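## Task

Take the tube from well A3 of the green source rack RA and seat it in well C2 of the yellow destination rack RB. Every other tube must finish standing in its original well, and both racks must end roughly where they began and flat on the bench mat; either may be moved along the way. Nothing counts as done if it only stays in place because the robot holds it. Then release, move the grippers clear (resting on DONE or its housing is fine), and press DONE, which ends the job once it goes down. Do not press DONE unless everything required is actually correct.

## Robot and tools

Robot and scene. Two 6-joint arms with parallel grippers, named left_arm and right_arm; the names are labels, not image sides. The shared scene frame has its origin on the tabletop midway between the arms, +z up, +x out over the table, and left_arm on the +y side. Bases (URDF root links): left_arm at (-0.026, +0.368, +0.245) m, right_arm at (-0.021, -0.346, +0.245) m, both somewhat tilted. Mounting plates and the metal frame behind the arms are fixed obstacles. The racks are loose: RA is green, RB yellow. Initially row A of each rack faces the base of whichever arm is nearer the racks, and column 1 is on that base's left. The idle arm may be parked out of the way. DONE is a button with a lamp above it; push until the lamp lights.

execute_actions. The argument actions is a list holding zero or one item. An empty list (LOOK) commands nothing and just reports state. A wait is {"steps": N} with N up to 300 control steps (1/30 s each), counted from the previous result. A motion is {"rows": [...], "steps": N} with N up to 15 (default 15); each row is used for one step and the last row repeats to fill the count. Optional "pictures": false omits camera images. A refused call does nothing.

Row layout. Every row is one flat list of 14 numbers covering both arms, even if only one moves: left_arm waist, shoulder, elbow, wrist pitch, wrist yaw, wrist roll, gripper opening, then the same seven for right_arm. The six joint values are absolute target angles in radians in each arm's own joint space (same as the Joint positions line), not offsets. Nominal ranges: waist -2.618 to 3.054, shoulder 0.000 to 3.142, elbow 0.000 to 3.142, wrist pitch -1.571 to 1.571, wrist yaw -1.571 to 1.571, wrist roll -2.094 to 2.094. True ends may sit up to 0.036 rad either way; a target more than 0.036 rad beyond a stated end and also beyond the current angle gets the call refused, and targets past the real end are clipped, sometimes reported as "joint sent to its limit" (possibly about an earlier action). Opening is an absolute value from -1 (closed) to +1 (fully open, 0.094 m pad gap).

Motion limits. Each step, a joint's target is held within a lead of its measured angle: 0.202 rad waist, 0.258 shoulder, 0.238 elbow, 0.573 wrist pitch, 0.522 wrist yaw and roll. If targets would shift the gripper over 70 mm from where it is, all joints are scaled back. Between calls the arms keep heading for the last row until motion nearly stops or a step is HELD; after that only a new action moves them further. The simulation runs while the operator thinks or writes.

Result lines. The state line gives each gripper's end_effector_position (m) and end_effector_quat_wxyz in the scene frame; that point lies between the finger pads, about 1 cm behind the tips; fingers point along the gripper's +z and close along its y. Reported positions can be off, more so when reaching far. Joint positions and Joint velocities list, per arm, the six joints (rad, rad/s) and then the pad gap (m, m/s). grip_measured is the measured opening on the command scale, with a fixed per-gripper error up to about 1 mm. Joint torques are total drive output and noisy. "joint command not followed" means the clearance check altered or blocked joint targets; HELD flags steps where the row was not sent in full. "too close" warnings treat each plate and its half of the frame as part of that arm. MOTOR HOT appears from 75 °C; at 90 °C an arm stops for 10 s, and at 100 °C it goes limp and falls (OVER-TEMPERATURE FAULT). Holding loads heats motors, even while idle.

Gripping. Fingers go to the commanded opening wherever it isn't near ±1. To hold a tube, command about 0.03 below grip_measured for a firm grip, less for a gentler one. Pad force tops out near 50 to 62 N, lower for very thin parts, with a brief spike at first contact.

Cameras. cam_high and cam_low are fixed (896x504); cam_left_wrist and cam_right_wrist are fisheye (504x504), posed from joint readings. zoom_image takes camera and region [x0, y0, x1, y1] in pixels from the top-left, at most 504x504, and returns a closer view of the latest image.

Other tools. read_manual(section="licences") returns URDF licence text only. finished_scene(scene) ends the current scene irrevocably and reports success; pass the current scene's number.

Cautions. Avoid dropping tubes, knocking anything off the table, slamming, hard collisions, and strong shoves; never let the arms strike or press on each other. Loose objects may occasionally get nudged by outside forces. Release the tube only once it sits fully in its well, then open, lift clear and press DONE.

Each tool is called after "Emit:" by a JSON object that holds its "op" and its "data".

## Session

Emit:
{"op": "execute_actions", "data": {"actions": []}}

Scene clock: 0.00 s of 13600.00 s.
left_arm: end_effector_position=(+0.3050, +0.6169, +0.1934) grip_measured=+1.000 end_effector_quat_wxyz=(+0.376, -0.094, +0.921, +0.039) | right_arm: end_effector_position=(+0.4008, -0.4592, +0.3242) grip_measured=+1.000 end_effector_quat_wxyz=(-0.078, +0.769, +0.463, +0.434)
Joint positions: left_arm=[0.522 1.535 0.573 0.4   0.222 0.554 0.094] | right_arm=[-0.365  1.485  1.14  -0.526 -0.585  1.676  0.094]
Joint velocities: left_arm=[-0.002  0.002 -0.017 -0.022  0.022 -0.022  0.   ] | right_arm=[ 0.002 -0.002 -0.007 -0.11  -0.022 -0.007  0.   ]
Joint torques (N m, as the arm reports them, + toward a larger angle): no reading
Motor temperatures (°C, as the motors report them): left_arm=[28 26 26 26 24 24] | right_arm=[27 27 26 24 26 26]

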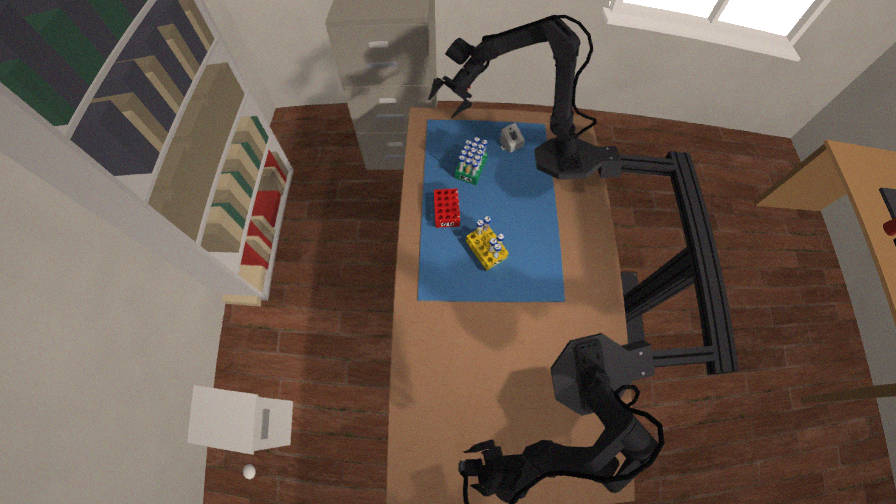

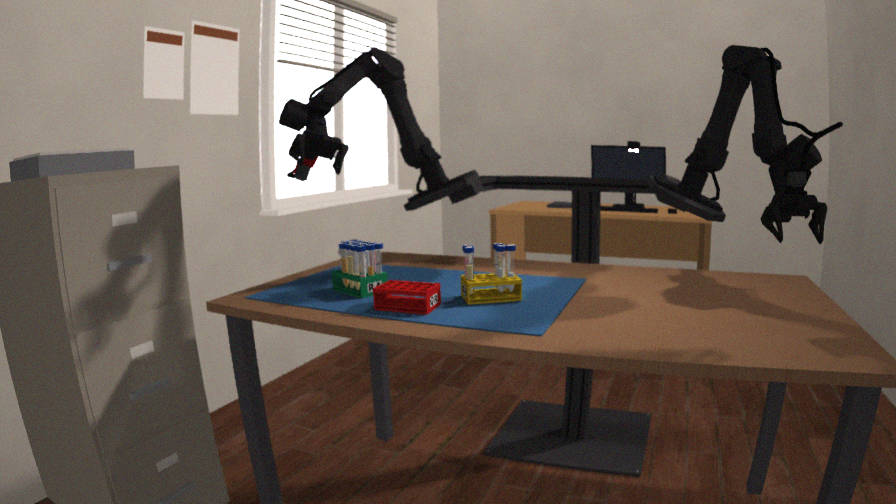

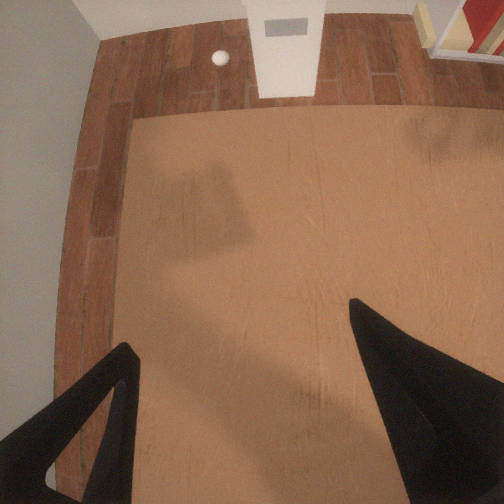

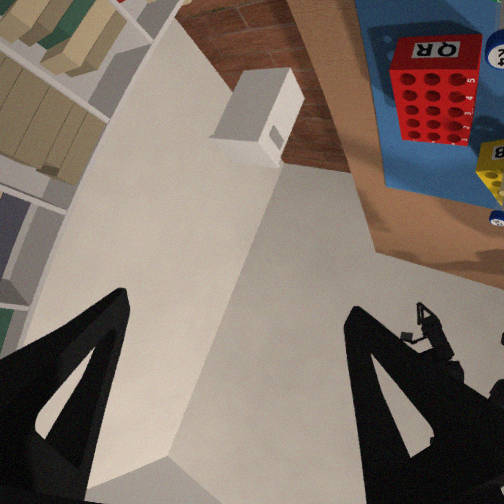

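Emit:
{"op": "zoom_image", "data": {"camera": "cam_high", "region": [410, 110, 570, 290]}}

Emit:
{"op": "zoom_image", "data": {"camera": "cam_low", "region": [320, 225, 560, 325]}}

Region (410, 110, 570, 290) of cam_high's 896x504 image, scaled by 2.800, with more detail than that image has.

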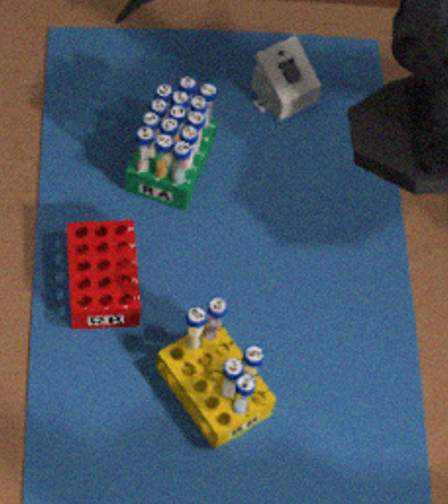

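Region (320, 225, 560, 325) of cam_low's 896x504 image, scaled by 2.100, with more detail than that image has; it fills the top 210 rows of this view, and the rest is white.

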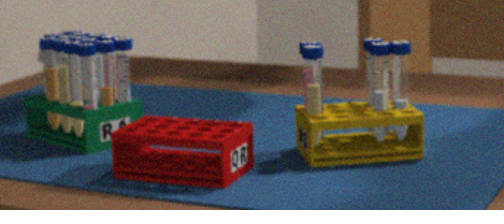

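Emit:
{"op": "zoom_image", "data": {"camera": "cam_high", "region": [445, 115, 535, 195]}}

Emit:
{"op": "zoom_image", "data": {"camera": "cam_high", "region": [455, 205, 525, 275]}}

Region (445, 115, 535, 195) of cam_high's 896x504 image, scaled by 5.600, with more detail than that image has.

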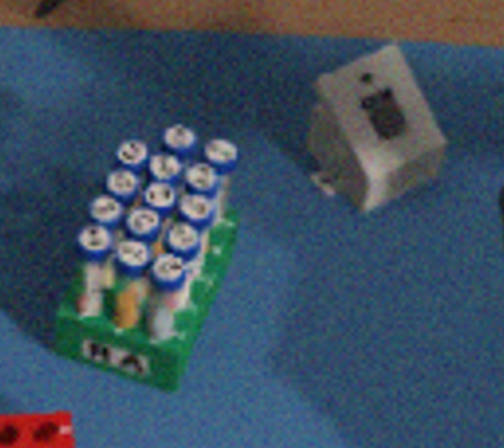

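Region (455, 205, 525, 275) of cam_high's 896x504 image, scaled by 7.200, with more detail than that image has.

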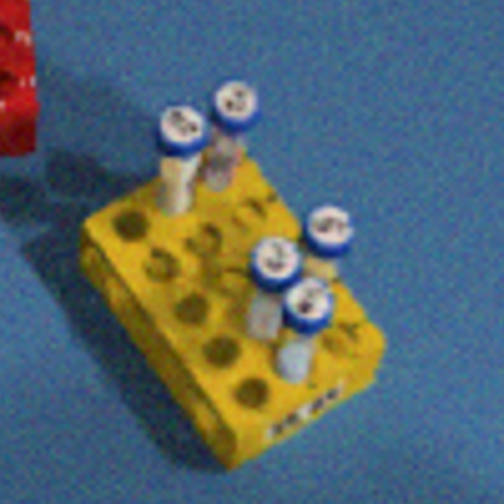

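Emit:
{"op": "execute_actions", "data": {"actions": [{"rows":[[0.522,1.535,0.573,0.4,0.222,0.554,1,-0.35,1.49,1.137,-0.533,-0.56,1.685,1],[0.522,1.535,0.573,0.4,0.222,0.554,1,-0.32,1.50,1.13,-0.546,-0.505,1.70,1],[0.522,1.535,0.573,0.4,0.222,0.554,1,-0.28,1.516,1.12,-0.564,-0.43,1.73,1],[0.522,1.535,0.573,0.4,0.222,0.554,1,-0.235,1.533,1.11,-0.585,-0.35,1.755,1],[0.522,1.535,0.573,0.4,0.222,0.554,1,-0.19,1.55,1.10,-0.605,-0.265,1.78,1],[0.522,1.535,0.573,0.4,0.222,0.554,1,-0.145,1.566,1.09,-0.626,-0.18,1.81,1],[0.522,1.535,0.573,0.4,0.222,0.554,1,-0.10,1.583,1.08,-0.646,-0.10,1.84,1],[0.522,1.535,0.573,0.4,0.222,0.554,1,-0.055,1.6,1.07,-0.667,-0.02,1.865,1],[0.522,1.535,0.573,0.4,0.222,0.554,1,-0.01,1.616,1.06,-0.687,0.065,1.895,1],[0.522,1.535,0.573,0.4,0.222,0.554,1,0.035,1.633,1.05,-0.708,0.15,1.92,1],[0.522,1.535,0.573,0.4,0.222,0.554,1,0.075,1.647,1.04,-0.726,0.22,1.945,1],[0.522,1.535,0.573,0.4,0.222,0.554,1,0.11,1.66,1.032,-0.742,0.285,1.97,1],[0.522,1.535,0.573,0.4,0.222,0.554,1,0.138,1.67,1.026,-0.754,0.335,1.985,1],[0.522,1.535,0.573,0.4,0.222,0.554,1,0.155,1.677,1.022,-0.762,0.367,1.995,1],[0.522,1.535,0.573,0.4,0.222,0.554,1,0.162,1.679,1.021,-0.765,0.38,2.0,1]],"steps":15}], "pictures": false}}

Emit:
{"op": "execute_actions", "data": {"actions": [{"steps":20}]}}

Scene clock: 67.27 s of 13600.00 s.
left_arm: end_effector_position=(+0.3050, +0.6169, +0.1934) grip_measured=+1.000 end_effector_quat_wxyz=(+0.376, -0.094, +0.921, +0.039) | right_arm: end_effector_position=(+0.3198, -0.3462, +0.2270) grip_measured=+1.000 end_effector_quat_wxyz=(-0.071, +0.803, +0.584, +0.093)
Joint positions: left_arm=[0.522 1.535 0.573 0.4   0.222 0.554 0.094] | right_arm=[ 0.137  1.671  1.032 -0.693  0.155  1.924  0.094]
Joint velocities: left_arm=[-0.002  0.007  0.002  0.022  0.037  0.007  0.   ] | right_arm=[ 0.613  0.261 -0.212 -0.52   1.355  0.462  0.   ]
Joint torques (N m, as the arm reports them, + toward a larger angle): left_arm=[-1.08 -6.36  3.35  1.34  0.24 -0.02] | right_arm=[ 1.5  -8.69  5.46  0.85  0.15  0.04]
Motor temperatures (°C, as the motors report them): left_arm=[28 29 27 29 24 24] | right_arm=[27 31 28 25 26 26]
Steps of this call (steps 1 to 90: nothing new was sent; then 63.77 s passed at rest; steps 91 to 105: all 15 steps of this action). Readings (joint positions):
91: left_arm=[0.522 1.535 0.573 0.400 0.222 0.554] | right_arm=[-0.365 1.485 1.140 -0.526 -0.582 1.677]
92: left_arm=[0.522 1.535 0.573 0.400 0.222 0.554] | right_arm=[-0.361 1.485 1.140 -0.526 -0.568 1.680]
94: left_arm=[0.522 1.535 0.573 0.400 0.222 0.554] | right_arm=[-0.327 1.491 1.140 -0.530 -0.502 1.699]
98: left_arm=[0.522 1.535 0.573 0.400 0.222 0.554] | right_arm=[-0.152 1.544 1.117 -0.560 -0.284 1.771]
105: the state above

Scene clock: 67.93 s of 13600.00 s.
left_arm: end_effector_position=(+0.3050, +0.6169, +0.1934) grip_measured=+1.000 end_effector_quat_wxyz=(+0.376, -0.094, +0.921, +0.039) | right_arm: end_effector_position=(+0.3057, -0.3751, +0.2206) grip_measured=+1.000 end_effector_quat_wxyz=(-0.002, +0.817, +0.576, +0.013)
Joint positions: left_arm=[0.522 1.535 0.573 0.4   0.222 0.554 0.094] | right_arm=[ 0.161  1.68   1.024 -0.745  0.364  1.993  0.094]
Joint velocities: left_arm=[-0.002 -0.007 -0.002 -0.022 -0.037  0.066  0.   ] | right_arm=[ 0.002  0.007 -0.002 -0.095  0.081  0.007  0.   ]
Joint torques (N m, as the arm reports them, + toward a larger angle): left_arm=[-1.08 -6.37  3.37  1.32  0.25 -0.01] | right_arm=[ 2.64 -7.92  5.    0.42  0.11  0.06]
Motor temperatures (°C, as the motors report them): left_arm=[28 29 27 29 24 24] | right_arm=[27 31 28 25 26 26]
Steps of this call (steps 1 to 20: the robot went on to your last target). Readings (joint positions):
1: left_arm=[0.522 1.535 0.573 0.400 0.222 0.554] | right_arm=[0.153 1.677 1.027 -0.710 0.194 1.938]
2: left_arm=[0.522 1.535 0.573 0.400 0.222 0.554] | right_arm=[0.161 1.680 1.024 -0.722 0.226 1.949]
4: left_arm=[0.522 1.535 0.573 0.400 0.222 0.554] | right_arm=[0.161 1.680 1.024 -0.735 0.277 1.965]
8: left_arm=[0.522 1.535 0.573 0.400 0.222 0.554] | right_arm=[0.161 1.680 1.024 -0.742 0.331 1.982]
20: the state above
camera_calibration (this result's frames):
cam_right_wrist: T_world_to_cam=[[-0.982103, 0.188258, -0.00578839, 0.368789], [0.143822, 0.769425, 0.622335, 0.13652], [0.121613, 0.610364, -0.78273, 0.477083], [0, 0, 0, 1]] pos_world=[0.284534, -0.465664, 0.2906]

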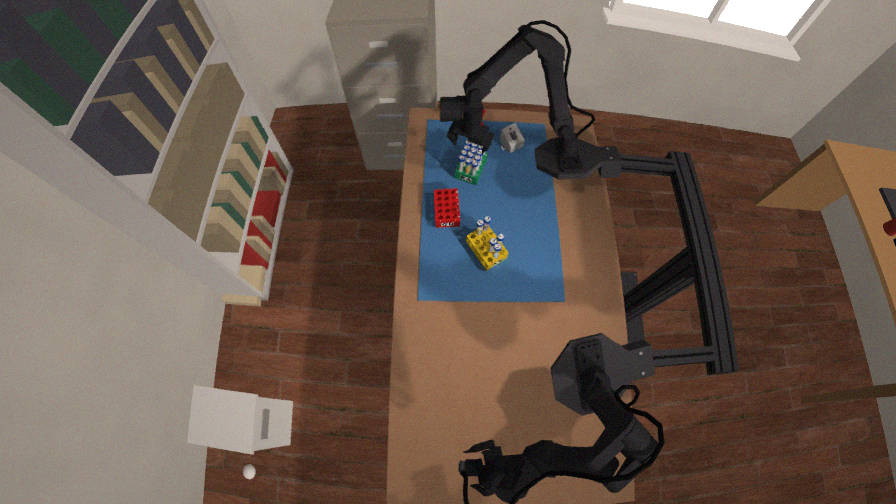

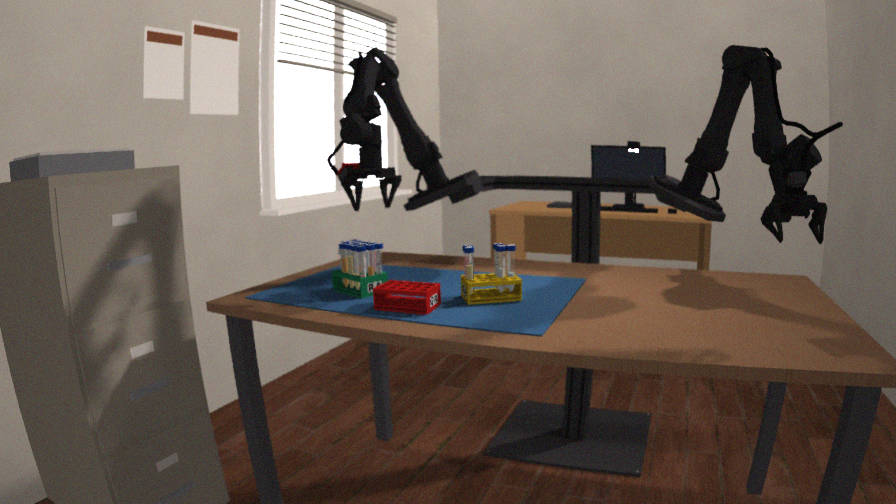

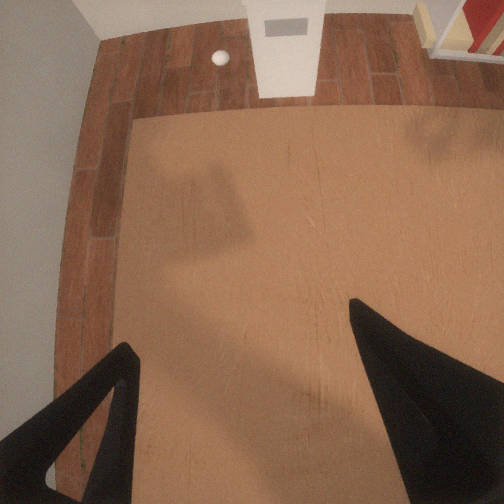

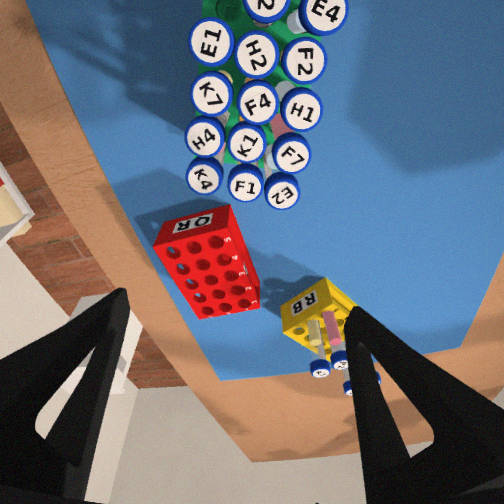

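Emit:
{"op": "zoom_image", "data": {"camera": "cam_right_wrist", "region": [170, 0, 370, 220]}}

Emit:
{"op": "zoom_image", "data": {"camera": "cam_low", "region": [320, 130, 420, 230]}}

Region (170, 0, 370, 220) of cam_right_wrist's 504x504 image, scaled by 2.291, with more detail than that image has; it fills the left 458 columns of this view, and the rest is white.

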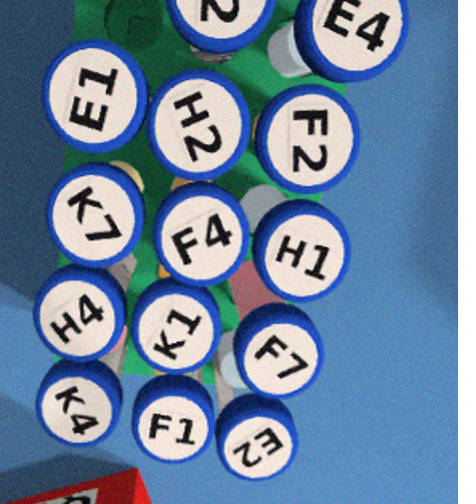

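Region (320, 130, 420, 230) of cam_low's 896x504 image, scaled by 5.040, with more detail than that image has.

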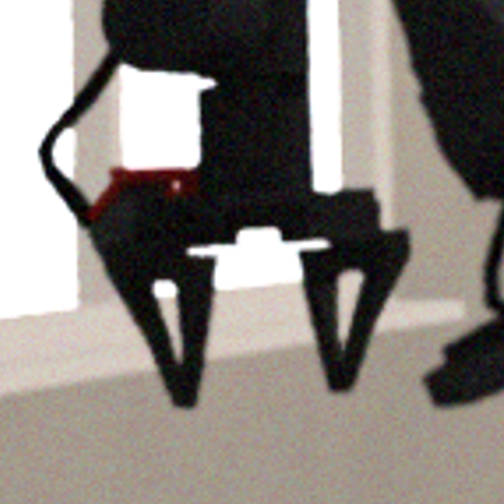

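Emit:
{"op": "execute_actions", "data": {"actions": [{"rows":[[0.522,1.535,0.573,0.4,0.222,0.554,1,0.153,1.678,1.014,-0.756,0.378,1.96,0.9],[0.522,1.535,0.573,0.4,0.222,0.554,1,0.138,1.676,1.0,-0.74,0.376,1.9,0.8],[0.522,1.535,0.573,0.4,0.222,0.554,1,0.118,1.674,0.983,-0.717,0.372,1.82,0.7],[0.522,1.535,0.573,0.4,0.222,0.554,1,0.096,1.671,0.964,-0.692,0.368,1.73,0.6],[0.522,1.535,0.573,0.4,0.222,0.554,1,0.073,1.668,0.944,-0.667,0.363,1.63,0.5],[0.522,1.535,0.573,0.4,0.222,0.554,1,0.05,1.665,0.924,-0.641,0.359,1.53,0.4],[0.522,1.535,0.573,0.4,0.222,0.554,1,0.027,1.662,0.904,-0.616,0.354,1.43,0.3],[0.522,1.535,0.573,0.4,0.222,0.554,1,0.004,1.659,0.884,-0.59,0.35,1.33,0.2],[0.522,1.535,0.573,0.4,0.222,0.554,1,-0.018,1.656,0.864,-0.566,0.346,1.24,0.1],[0.522,1.535,0.573,0.4,0.222,0.554,1,-0.038,1.654,0.847,-0.544,0.342,1.15,0],[0.522,1.535,0.573,0.4,0.222,0.554,1,-0.055,1.652,0.832,-0.525,0.339,1.08,-0.1],[0.522,1.535,0.573,0.4,0.222,0.554,1,-0.068,1.65,0.82,-0.51,0.336,1.03,-0.2],[0.522,1.535,0.573,0.4,0.222,0.554,1,-0.078,1.649,0.812,-0.499,0.334,0.99,-0.3],[0.522,1.535,0.573,0.4,0.222,0.554,1,-0.083,1.648,0.807,-0.493,0.333,0.965,-0.4],[0.522,1.535,0.573,0.4,0.222,0.554,1,-0.085,1.648,0.805,-0.491,0.333,0.957,-0.4]],"steps":15}], "pictures": false}}

Emit:
{"op": "execute_actions", "data": {"actions": [{"steps":30}]}}

Scene clock: 107.63 s of 13600.00 s.
left_arm: end_effector_position=(+0.3050, +0.6169, +0.1934) grip_measured=+1.000 end_effector_quat_wxyz=(+0.376, -0.094, +0.921, +0.039) | right_arm: end_effector_position=(+0.2535, -0.4262, +0.1617) grip_measured=-0.387 end_effector_quat_wxyz=(-0.030, +0.606, +0.795, -0.024)
Joint positions: left_arm=[0.522 1.535 0.573 0.4   0.222 0.554 0.094] | right_arm=[-0.08   1.68   0.824 -0.558  0.346  1.164  0.029]
Joint velocities: left_arm=[-0.002 -0.007  0.002  0.007 -0.007  0.007  0.   ] | right_arm=[-0.183 -0.002 -0.173  0.256 -0.022 -1.355 -0.022]
Joint torques (N m, as the arm reports them, + toward a larger angle): left_arm=[-1.05 -6.38  3.37  1.32  0.25 -0.01] | right_arm=[  2.57 -10.51   3.57   0.73  -0.13  -0.05]
Motor temperatures (°C, as the motors report them): left_arm=[28 30 27 30 24 24] | right_arm=[27 31 27 25 26 26]
Steps of this call (steps 1 to 15: the robot went on to your last target; steps 16 to 90: nothing new was sent; then 36.20 s passed at rest; steps 91 to 105: all 15 steps of this action). Readings (joint positions):
91: left_arm=[0.522 1.535 0.573 0.400 0.222 0.554] | right_arm=[0.161 1.680 1.024 -0.745 0.366 1.989]
92: left_arm=[0.522 1.535 0.573 0.400 0.222 0.554] | right_arm=[0.159 1.680 1.024 -0.745 0.366 1.975]
94: left_arm=[0.522 1.535 0.573 0.400 0.222 0.554] | right_arm=[0.142 1.680 1.011 -0.728 0.365 1.910]
98: left_arm=[0.522 1.535 0.573 0.400 0.222 0.554] | right_arm=[0.050 1.680 0.936 -0.663 0.359 1.655]
105: the state above

Scene clock: 108.63 s of 13600.00 s.
left_arm: end_effector_position=(+0.3050, +0.6169, +0.1934) grip_measured=+1.000 end_effector_quat_wxyz=(+0.376, -0.094, +0.921, +0.039) | right_arm: end_effector_position=(+0.2639, -0.4270, +0.1597) grip_measured=-0.398 end_effector_quat_wxyz=(-0.013, +0.532, +0.846, -0.007)
Joint positions: left_arm=[0.522 1.535 0.573 0.4   0.222 0.554 0.094] | right_arm=[-0.085  1.68   0.817 -0.502  0.336  0.964  0.028]
Joint velocities: left_arm=[-0.007  0.002  0.002  0.007 -0.037 -0.037  0.   ] | right_arm=[ 0.007  0.017 -0.002 -0.051 -0.037  0.007 -0.   ]
Joint torques (N m, as the arm reports them, + toward a larger angle): left_arm=[-1.09 -6.38  3.38  1.33  0.24 -0.01] | right_arm=[  2.12 -10.52   3.17   0.68  -0.07  -0.11]
Motor temperatures (°C, as the motors report them): left_arm=[28 30 27 30 24 24] | right_arm=[27 31 27 25 26 26]
Steps of this call (steps 1 to 30: the robot went on to your last target). Readings (joint positions):
1: left_arm=[0.522 1.535 0.573 0.400 0.222 0.554] | right_arm=[-0.084 1.680 0.819 -0.550 0.345 1.124]
2: left_arm=[0.522 1.535 0.573 0.400 0.222 0.554] | right_arm=[-0.085 1.680 0.817 -0.542 0.344 1.092]
4: left_arm=[0.522 1.535 0.573 0.400 0.222 0.554] | right_arm=[-0.085 1.680 0.817 -0.528 0.341 1.045]
8: left_arm=[0.522 1.535 0.573 0.400 0.222 0.554] | right_arm=[-0.085 1.680 0.817 -0.511 0.338 0.997]
30: the state above
All arms were judged still, so your last target was given up. Only a new action makes them travel on or press farther. Fingers that are still opening or closing keep moving.
camera_calibration (this result's frames):
cam_right_wrist: T_world_to_cam=[[-0.824407, -0.565, 0.033587, -0.0324586], [-0.426396, 0.658999, 0.619603, 0.324129], [-0.372209, 0.496483, -0.784197, 0.54807], [0, 0, 0, 1]] pos_world=[0.315445, -0.504048, 0.230053]

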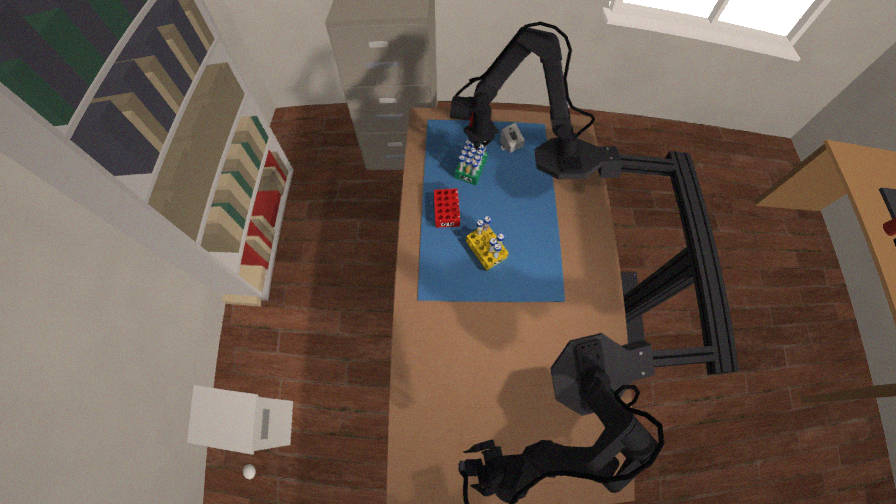

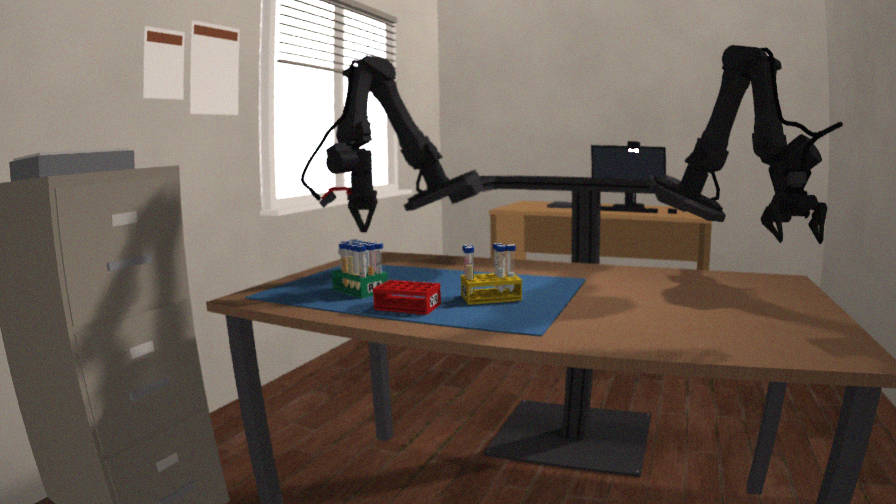

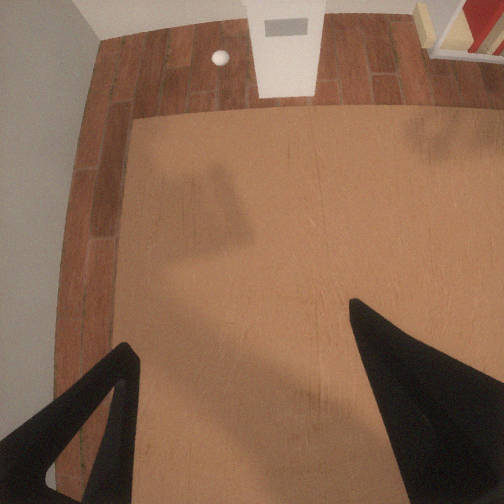

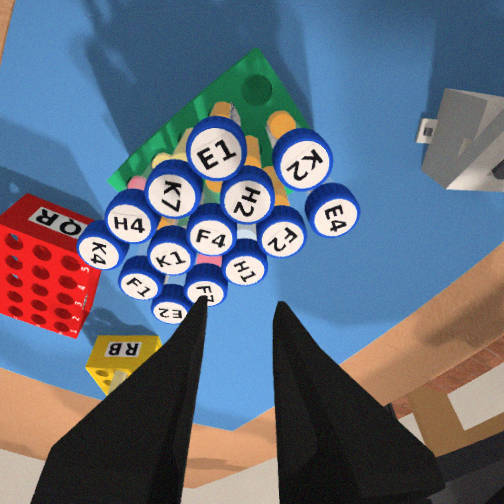

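Emit:
{"op": "execute_actions", "data": {"actions": [{"rows":[[0.522,1.535,0.573,0.4,0.222,0.554,1,-0.087,1.682,0.803,-0.48,0.332,0.954,-0.4],[0.522,1.535,0.573,0.4,0.222,0.554,1,-0.09,1.685,0.799,-0.465,0.331,0.95,-0.4],[0.522,1.535,0.573,0.4,0.222,0.554,1,-0.093,1.688,0.794,-0.45,0.33,0.946,-0.4],[0.522,1.535,0.573,0.4,0.222,0.554,1,-0.096,1.692,0.789,-0.435,0.329,0.942,-0.4],[0.522,1.535,0.573,0.4,0.222,0.554,1,-0.099,1.696,0.784,-0.42,0.328,0.938,-0.4],[0.522,1.535,0.573,0.4,0.222,0.554,1,-0.102,1.70,0.779,-0.407,0.327,0.934,-0.4],[0.522,1.535,0.573,0.4,0.222,0.554,1,-0.105,1.704,0.774,-0.395,0.326,0.93,-0.4],[0.522,1.535,0.573,0.4,0.222,0.554,1,-0.108,1.708,0.769,-0.385,0.325,0.926,-0.4],[0.522,1.535,0.573,0.4,0.222,0.554,1,-0.111,1.711,0.765,-0.377,0.324,0.923,-0.4],[0.522,1.535,0.573,0.4,0.222,0.554,1,-0.113,1.714,0.761,-0.371,0.323,0.921,-0.4]],"steps":15}], "pictures": false}}

Emit:
{"op": "execute_actions", "data": {"actions": [{"steps":15}]}}

Scene clock: 121.03 s of 13600.00 s.
left_arm: end_effector_position=(+0.3050, +0.6169, +0.1934) grip_measured=+1.000 end_effector_quat_wxyz=(+0.376, -0.094, +0.921, +0.039) | right_arm: end_effector_position=(+0.2649, -0.4287, +0.1462) grip_measured=-0.398 end_effector_quat_wxyz=(+0.001, +0.534, +0.845, -0.000)
Joint positions: left_arm=[0.522 1.535 0.573 0.4   0.222 0.554 0.094] | right_arm=[-0.108  1.701  0.775 -0.398  0.328  0.932  0.028]
Joint velocities: left_arm=[-0.007  0.012 -0.007  0.066 -0.007 -0.081  0.   ] | right_arm=[ 0.007  0.002  0.002  0.007 -0.007 -0.066 -0.   ]
Joint torques (N m, as the arm reports them, + toward a larger angle): left_arm=[-1.06 -6.4   3.37  1.33  0.25 -0.03] | right_arm=[ 1.75 -6.42  2.79  0.8  -0.03 -0.08]
Motor temperatures (°C, as the motors report them): left_arm=[28 30 27 30 24 24] | right_arm=[27 32 27 25 26 26]
Steps of this call (steps 1 to 90: nothing new was sent; then 8.90 s passed at rest; steps 91 to 105: all 15 steps of this action). Readings (joint positions):
91: left_arm=[0.522 1.535 0.573 0.400 0.222 0.554] | right_arm=[-0.085 1.680 0.817 -0.501 0.336 0.963]
92: left_arm=[0.522 1.535 0.573 0.400 0.222 0.554] | right_arm=[-0.085 1.680 0.817 -0.498 0.336 0.962]
94: left_arm=[0.522 1.535 0.573 0.400 0.222 0.554] | right_arm=[-0.085 1.680 0.816 -0.483 0.335 0.958]
98: left_arm=[0.522 1.535 0.573 0.400 0.222 0.554] | right_arm=[-0.096 1.681 0.796 -0.438 0.332 0.947]
105: the state above

Scene clock: 121.53 s of 13600.00 s.
left_arm: end_effector_position=(+0.3050, +0.6169, +0.1934) grip_measured=+1.000 end_effector_quat_wxyz=(+0.376, -0.094, +0.921, +0.039) | right_arm: end_effector_position=(+0.2684, -0.4292, +0.1462) grip_measured=-0.398 end_effector_quat_wxyz=(+0.007, +0.534, +0.845, +0.003)
Joint positions: left_arm=[0.522 1.535 0.573 0.4   0.222 0.554 0.094] | right_arm=[-0.108  1.701  0.775 -0.383  0.327  0.928  0.028]
Joint velocities: left_arm=[ 0.012  0.002 -0.007 -0.051 -0.051  0.022  0.   ] | right_arm=[-0.002 -0.007  0.007  0.051  0.022 -0.051  0.   ]
Joint torques (N m, as the arm reports them, + toward a larger angle): left_arm=[-1.08 -6.38  3.35  1.34  0.26 -0.01] | right_arm=[ 1.73 -6.54  2.89  0.77 -0.08 -0.08]
Motor temperatures (°C, as the motors report them): left_arm=[28 30 27 30 24 24] | right_arm=[27 32 27 25 26 26]
Steps of this call (steps 1 to 15: the robot went on to your last target). Readings (joint positions):
1: left_arm=[0.522 1.535 0.573 0.400 0.222 0.554] | right_arm=[-0.108 1.701 0.775 -0.395 0.327 0.931]
2: left_arm=[0.522 1.535 0.573 0.400 0.222 0.554] | right_arm=[-0.108 1.701 0.775 -0.392 0.327 0.930]
4: left_arm=[0.522 1.535 0.573 0.400 0.222 0.554] | right_arm=[-0.108 1.701 0.775 -0.388 0.327 0.930]
8: left_arm=[0.522 1.535 0.573 0.400 0.222 0.554] | right_arm=[-0.108 1.701 0.775 -0.384 0.327 0.929]
15: the state above
camera_calibration (this result's frames):
cam_right_wrist: T_world_to_cam=[[-0.827716, -0.561144, -0.00192357, -0.0217714], [-0.451271, 0.663602, 0.596647, 0.34789], [-0.333529, 0.494722, -0.802501, 0.531867], [0, 0, 0, 1]] pos_world=[0.316365, -0.506204, 0.219215]

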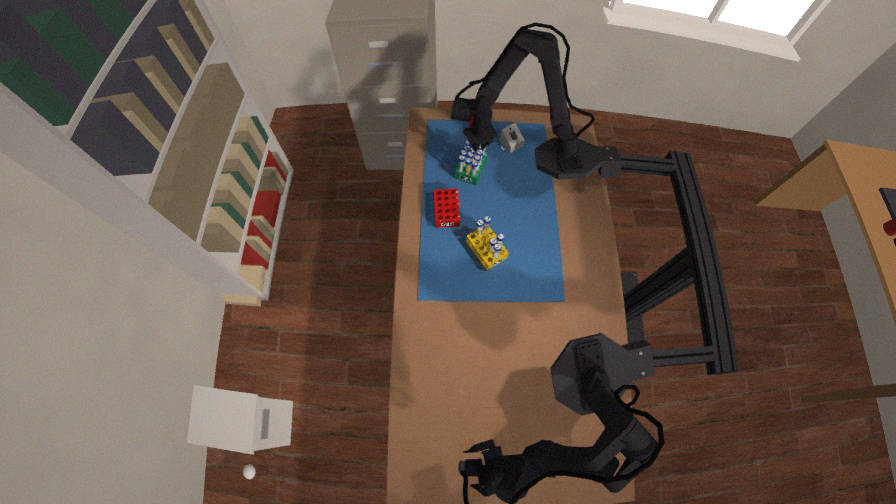

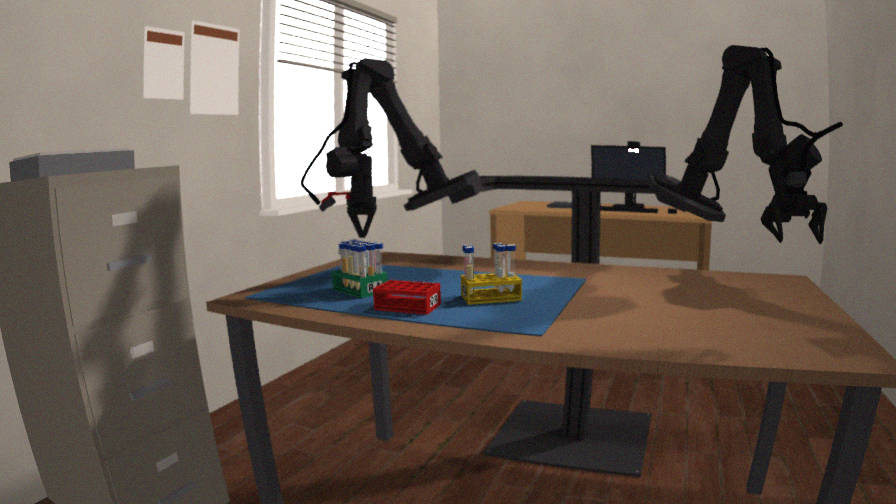

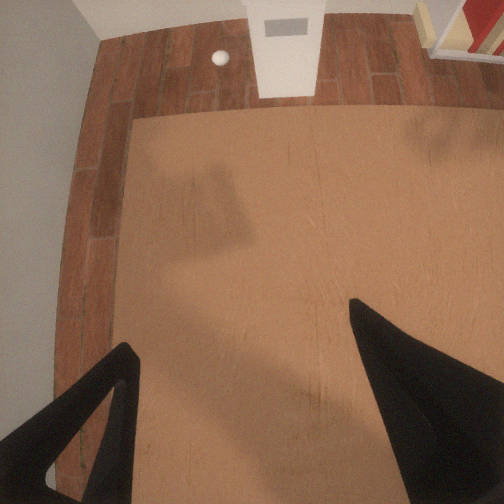

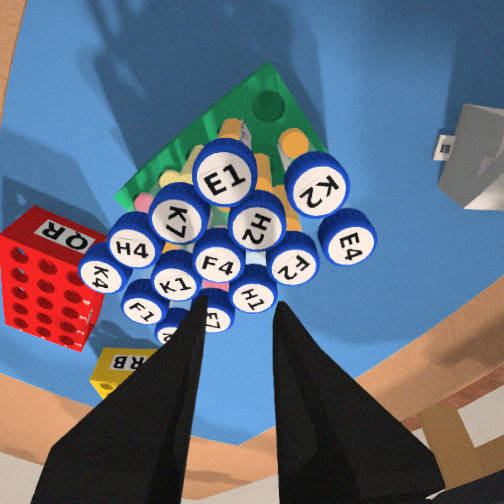

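Emit:
{"op": "execute_actions", "data": {"actions": [{"rows":[[0.522,1.535,0.573,0.4,0.222,0.554,1,-0.117,1.718,0.761,-0.371,0.322,0.919,-0.4],[0.522,1.535,0.573,0.4,0.222,0.554,1,-0.121,1.722,0.76,-0.37,0.322,0.917,-0.4],[0.522,1.535,0.573,0.4,0.222,0.554,1,-0.125,1.726,0.76,-0.367,0.321,0.915,-0.4],[0.522,1.535,0.573,0.4,0.222,0.554,1,-0.128,1.73,0.76,-0.364,0.32,0.913,-0.4],[0.522,1.535,0.573,0.4,0.222,0.554,1,-0.1285,1.734,0.76,-0.36,0.32,0.911,-0.4],[0.522,1.535,0.573,0.4,0.222,0.554,1,-0.1285,1.737,0.76,-0.358,0.32,0.91,-0.4]],"steps":15}]}}

Emit:
{"op": "zoom_image", "data": {"camera": "cam_right_wrist", "region": [150, 200, 350, 400]}}

Scene clock: 135.43 s of 13600.00 s.
left_arm: end_effector_position=(+0.3050, +0.6169, +0.1934) grip_measured=+1.000 end_effector_quat_wxyz=(+0.376, -0.094, +0.921, +0.039) | right_arm: end_effector_position=(+0.2656, -0.4311, +0.1397) grip_measured=-0.398 end_effector_quat_wxyz=(+0.001, +0.535, +0.845, -0.000)
Joint positions: left_arm=[0.522 1.535 0.573 0.4   0.222 0.554 0.094] | right_arm=[-0.124  1.723  0.775 -0.371  0.324  0.918  0.028]
Joint velocities: left_arm=[ 0.002 -0.012  0.002  0.081 -0.022  0.037  0.   ] | right_arm=[ 0.002 -0.007  0.002  0.037  0.051 -0.051  0.   ]
Joint torques (N m, as the arm reports them, + toward a larger angle): left_arm=[-1.05 -6.31  3.37  1.32  0.25 -0.01] | right_arm=[ 1.74 -6.56  2.63  0.74 -0.06 -0.08]
Motor temperatures (°C, as the motors report them): left_arm=[28 30 27 30 24 24] | right_arm=[27 31 27 25 26 26]
Steps of this call (steps 1 to 15: the robot went on to your last target; steps 16 to 90: nothing new was sent; then 10.40 s passed at rest; steps 91 to 105: all 15 steps of this action). Readings (joint positions):
91: left_arm=[0.522 1.535 0.573 0.400 0.222 0.554] | right_arm=[-0.108 1.701 0.775 -0.382 0.326 0.928]
92: left_arm=[0.522 1.535 0.573 0.400 0.222 0.554] | right_arm=[-0.109 1.701 0.775 -0.382 0.326 0.927]
94: left_arm=[0.522 1.535 0.573 0.400 0.222 0.554] | right_arm=[-0.114 1.702 0.775 -0.380 0.325 0.925]
98: left_arm=[0.522 1.535 0.573 0.400 0.222 0.554] | right_arm=[-0.124 1.719 0.775 -0.373 0.324 0.921]
105: the state above
camera_calibration (this result's frames):
cam_right_wrist: T_world_to_cam=[[-0.827874, -0.560844, 0.00890091, -0.0265248], [-0.442331, 0.662529, 0.604482, 0.347814], [-0.344917, 0.496498, -0.796569, 0.529516], [0, 0, 0, 1]] pos_world=[0.314529, -0.508216, 0.211785]

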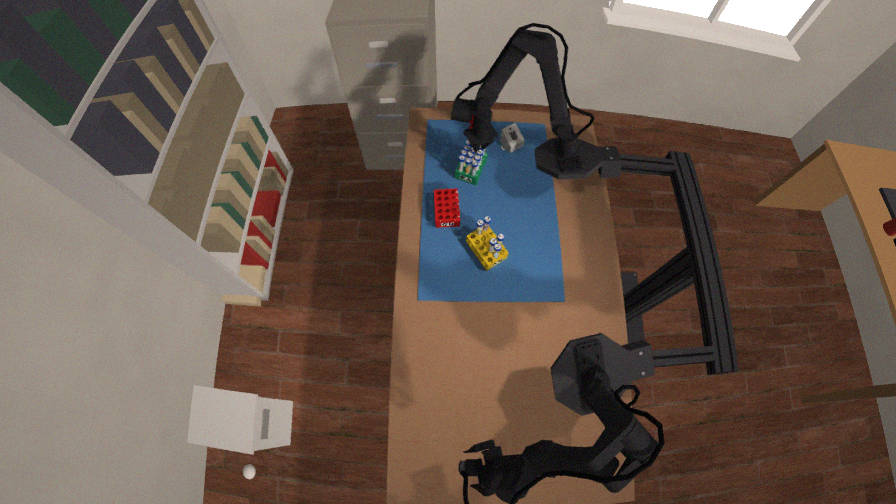

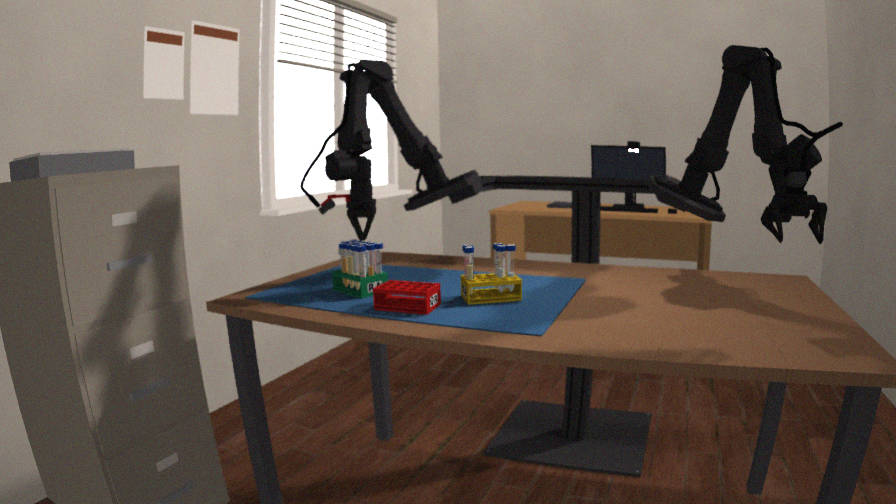

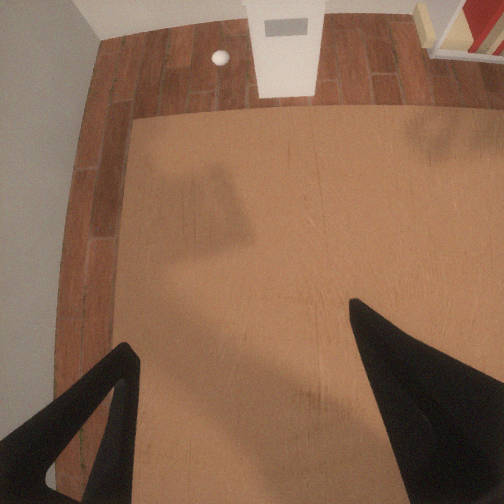

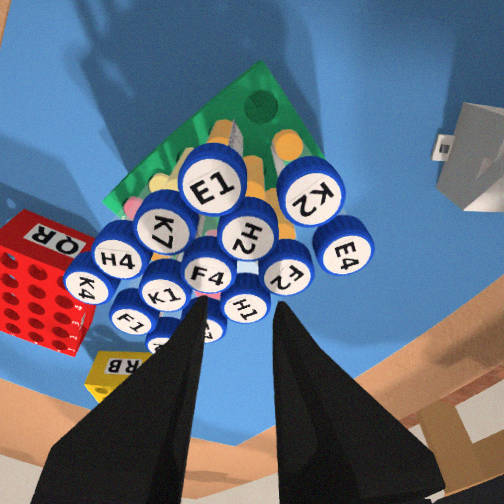

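Region (150, 200, 350, 400) of cam_right_wrist's 504x504 image, scaled by 2.520, with more detail than that image has.

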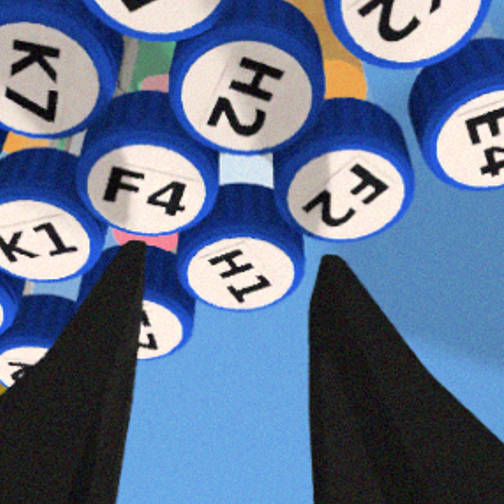

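Emit:
{"op": "execute_actions", "data": {"actions": [{"rows":[[0.522,1.535,0.573,0.4,0.222,0.554,1,-0.129,1.737,0.758,-0.356,0.32,0.909,-0.4],[0.522,1.535,0.573,0.4,0.222,0.554,1,-0.13,1.738,0.756,-0.353,0.32,0.908,-0.4],[0.522,1.535,0.573,0.4,0.222,0.554,1,-0.131,1.74,0.755,-0.349,0.319,0.907,-0.4],[0.522,1.535,0.573,0.4,0.222,0.554,1,-0.132,1.742,0.754,-0.345,0.319,0.906,-0.4],[0.522,1.535,0.573,0.4,0.222,0.554,1,-0.133,1.744,0.753,-0.341,0.319,0.905,-0.4],[0.522,1.535,0.573,0.4,0.222,0.554,1,-0.134,1.746,0.752,-0.337,0.318,0.904,-0.4],[0.522,1.535,0.573,0.4,0.222,0.554,1,-0.135,1.748,0.752,-0.333,0.318,0.903,-0.4],[0.522,1.535,0.573,0.4,0.222,0.554,1,-0.136,1.75,0.751,-0.329,0.318,0.902,-0.4],[0.522,1.535,0.573,0.4,0.222,0.554,1,-0.137,1.753,0.75,-0.325,0.317,0.901,-0.4],[0.522,1.535,0.573,0.4,0.222,0.554,1,-0.138,1.756,0.749,-0.321,0.317,0.9,-0.4],[0.522,1.535,0.573,0.4,0.222,0.554,1,-0.139,1.759,0.748,-0.318,0.317,0.899,-0.4],[0.522,1.535,0.573,0.4,0.222,0.554,1,-0.14,1.762,0.748,-0.317,0.317,0.898,-0.4]],"steps":15}], "pictures": false}}

Emit:
{"op": "execute_actions", "data": {"actions": [{"steps":5}]}}

Emit:
{"op": "zoom_image", "data": {"camera": "cam_right_wrist", "region": [150, 200, 350, 400]}}

Scene clock: 147.87 s of 13600.00 s.
left_arm: end_effector_position=(+0.3050, +0.6169, +0.1934) grip_measured=+1.000 end_effector_quat_wxyz=(+0.376, -0.094, +0.921, +0.039) | right_arm: end_effector_position=(+0.2668, -0.4317, +0.1336) grip_measured=-0.398 end_effector_quat_wxyz=(+0.004, +0.535, +0.845, +0.002)
Joint positions: left_arm=[0.522 1.535 0.573 0.4   0.222 0.554 0.094] | right_arm=[-0.133  1.742  0.769 -0.335  0.32   0.907  0.028]
Joint velocities: left_arm=[ 0.012  0.017  0.002 -0.007  0.022  0.051  0.   ] | right_arm=[ 0.002 -0.017  0.017 -0.007 -0.007 -0.095  0.   ]
Joint torques (N m, as the arm reports them, + toward a larger angle): left_arm=[-1.09 -6.41  3.39  1.33  0.24 -0.01] | right_arm=[ 1.64 -6.05  1.99  0.84 -0.07 -0.1 ]
Motor temperatures (°C, as the motors report them): left_arm=[28 30 27 30 24 24] | right_arm=[27 30 27 25 26 26]
Steps of this call (steps 1 to 15: the robot went on to your last target; steps 16 to 90: nothing new was sent; then 8.93 s passed at rest; steps 91 to 105: all 15 steps of this action). Readings (joint positions):
91: left_arm=[0.522 1.535 0.573 0.400 0.222 0.554] | right_arm=[-0.124 1.723 0.775 -0.369 0.323 0.917]
92: left_arm=[0.522 1.535 0.573 0.400 0.222 0.554] | right_arm=[-0.124 1.723 0.775 -0.369 0.323 0.916]
94: left_arm=[0.522 1.535 0.573 0.400 0.222 0.554] | right_arm=[-0.124 1.723 0.775 -0.365 0.323 0.915]
98: left_arm=[0.522 1.535 0.573 0.400 0.222 0.554] | right_arm=[-0.125 1.723 0.775 -0.354 0.322 0.913]
105: the state above

Scene clock: 148.03 s of 13600.00 s.
left_arm: end_effector_position=(+0.3050, +0.6169, +0.1934) grip_measured=+1.000 end_effector_quat_wxyz=(+0.376, -0.094, +0.921, +0.039) | right_arm: end_effector_position=(+0.2669, -0.4318, +0.1336) grip_measured=-0.398 end_effector_quat_wxyz=(+0.004, +0.535, +0.845, +0.002)
Joint positions: left_arm=[0.522 1.535 0.573 0.4   0.222 0.554 0.094] | right_arm=[-0.133  1.742  0.769 -0.335  0.32   0.906  0.028]
Joint velocities: left_arm=[-0.017 -0.007 -0.002 -0.007 -0.022  0.051  0.   ] | right_arm=[ 0.007 -0.002 -0.007  0.037 -0.022 -0.007 -0.   ]
Joint torques (N m, as the arm reports them, + toward a larger angle): left_arm=[-1.07 -6.39  3.35  1.34  0.23  0.  ] | right_arm=[ 1.6  -6.13  2.    0.83 -0.05 -0.07]
Motor temperatures (°C, as the motors report them): left_arm=[28 30 27 30 24 24] | right_arm=[27 30 27 25 26 26]
Steps of this call (steps 1 to 5: the robot went on to your last target). Readings (joint positions):
1: left_arm=[0.522 1.535 0.573 0.400 0.222 0.554] | right_arm=[-0.133 1.742 0.769 -0.335 0.320 0.907]
2: left_arm=[0.522 1.535 0.573 0.400 0.222 0.554] | right_arm=[-0.133 1.742 0.769 -0.335 0.320 0.906]
4: left_arm=[0.522 1.535 0.573 0.400 0.222 0.554] | right_arm=[-0.133 1.742 0.769 -0.335 0.320 0.906]
5: the state above
camera_calibration (this result's frames):
cam_right_wrist: T_world_to_cam=[[-0.828102, -0.56057, 0.0030561, -0.0247976], [-0.446573, 0.662976, 0.600862, 0.354333], [-0.338851, 0.49621, -0.799347, 0.524082], [0, 0, 0, 1]] pos_world=[0.315287, -0.50887, 0.206094]

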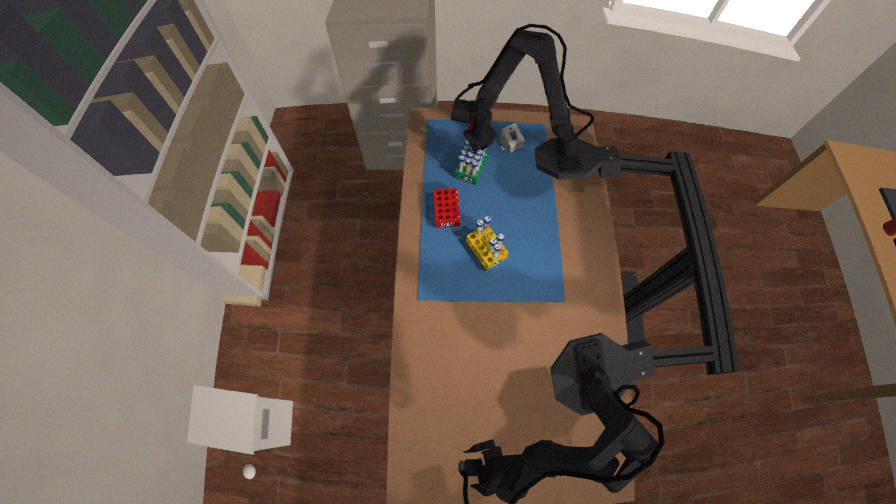

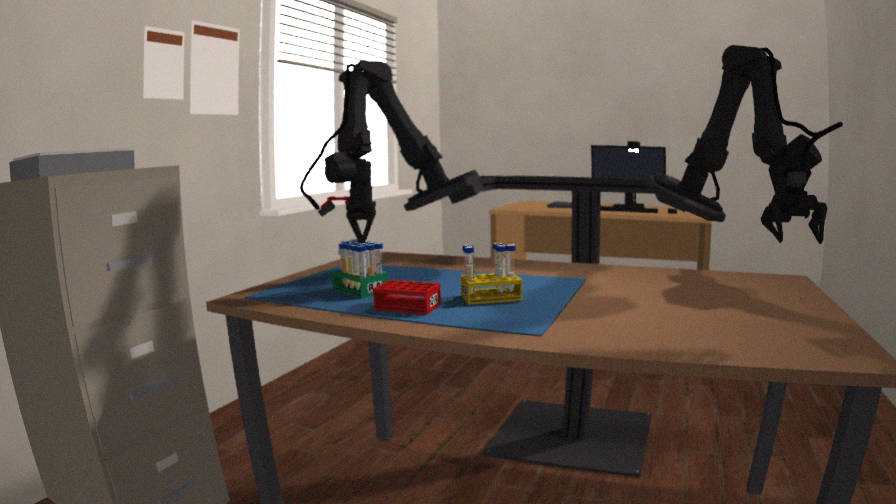

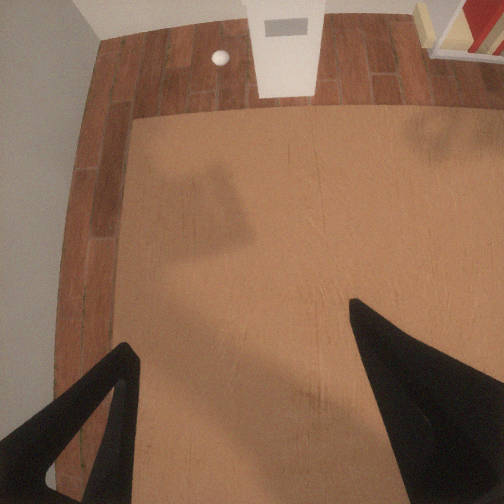

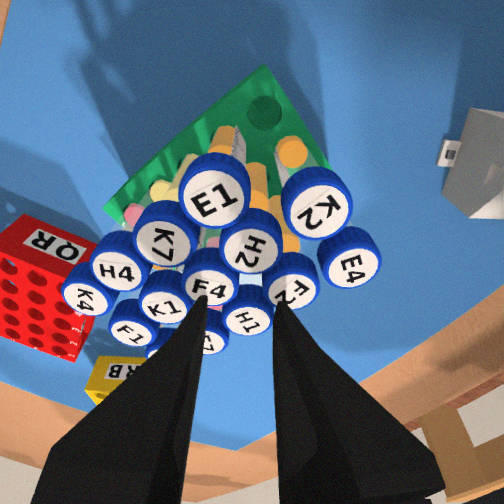

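Region (150, 200, 350, 400) of cam_right_wrist's 504x504 image, scaled by 2.520, with more detail than that image has.

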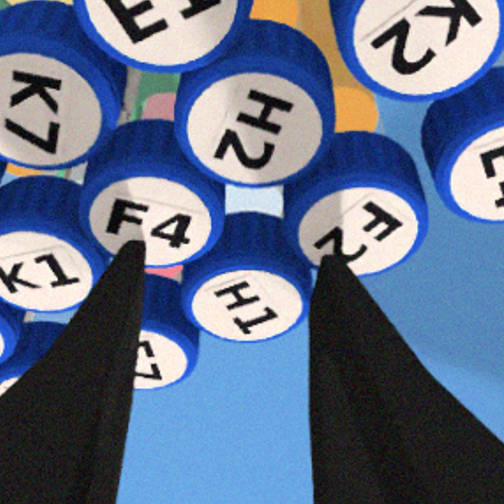

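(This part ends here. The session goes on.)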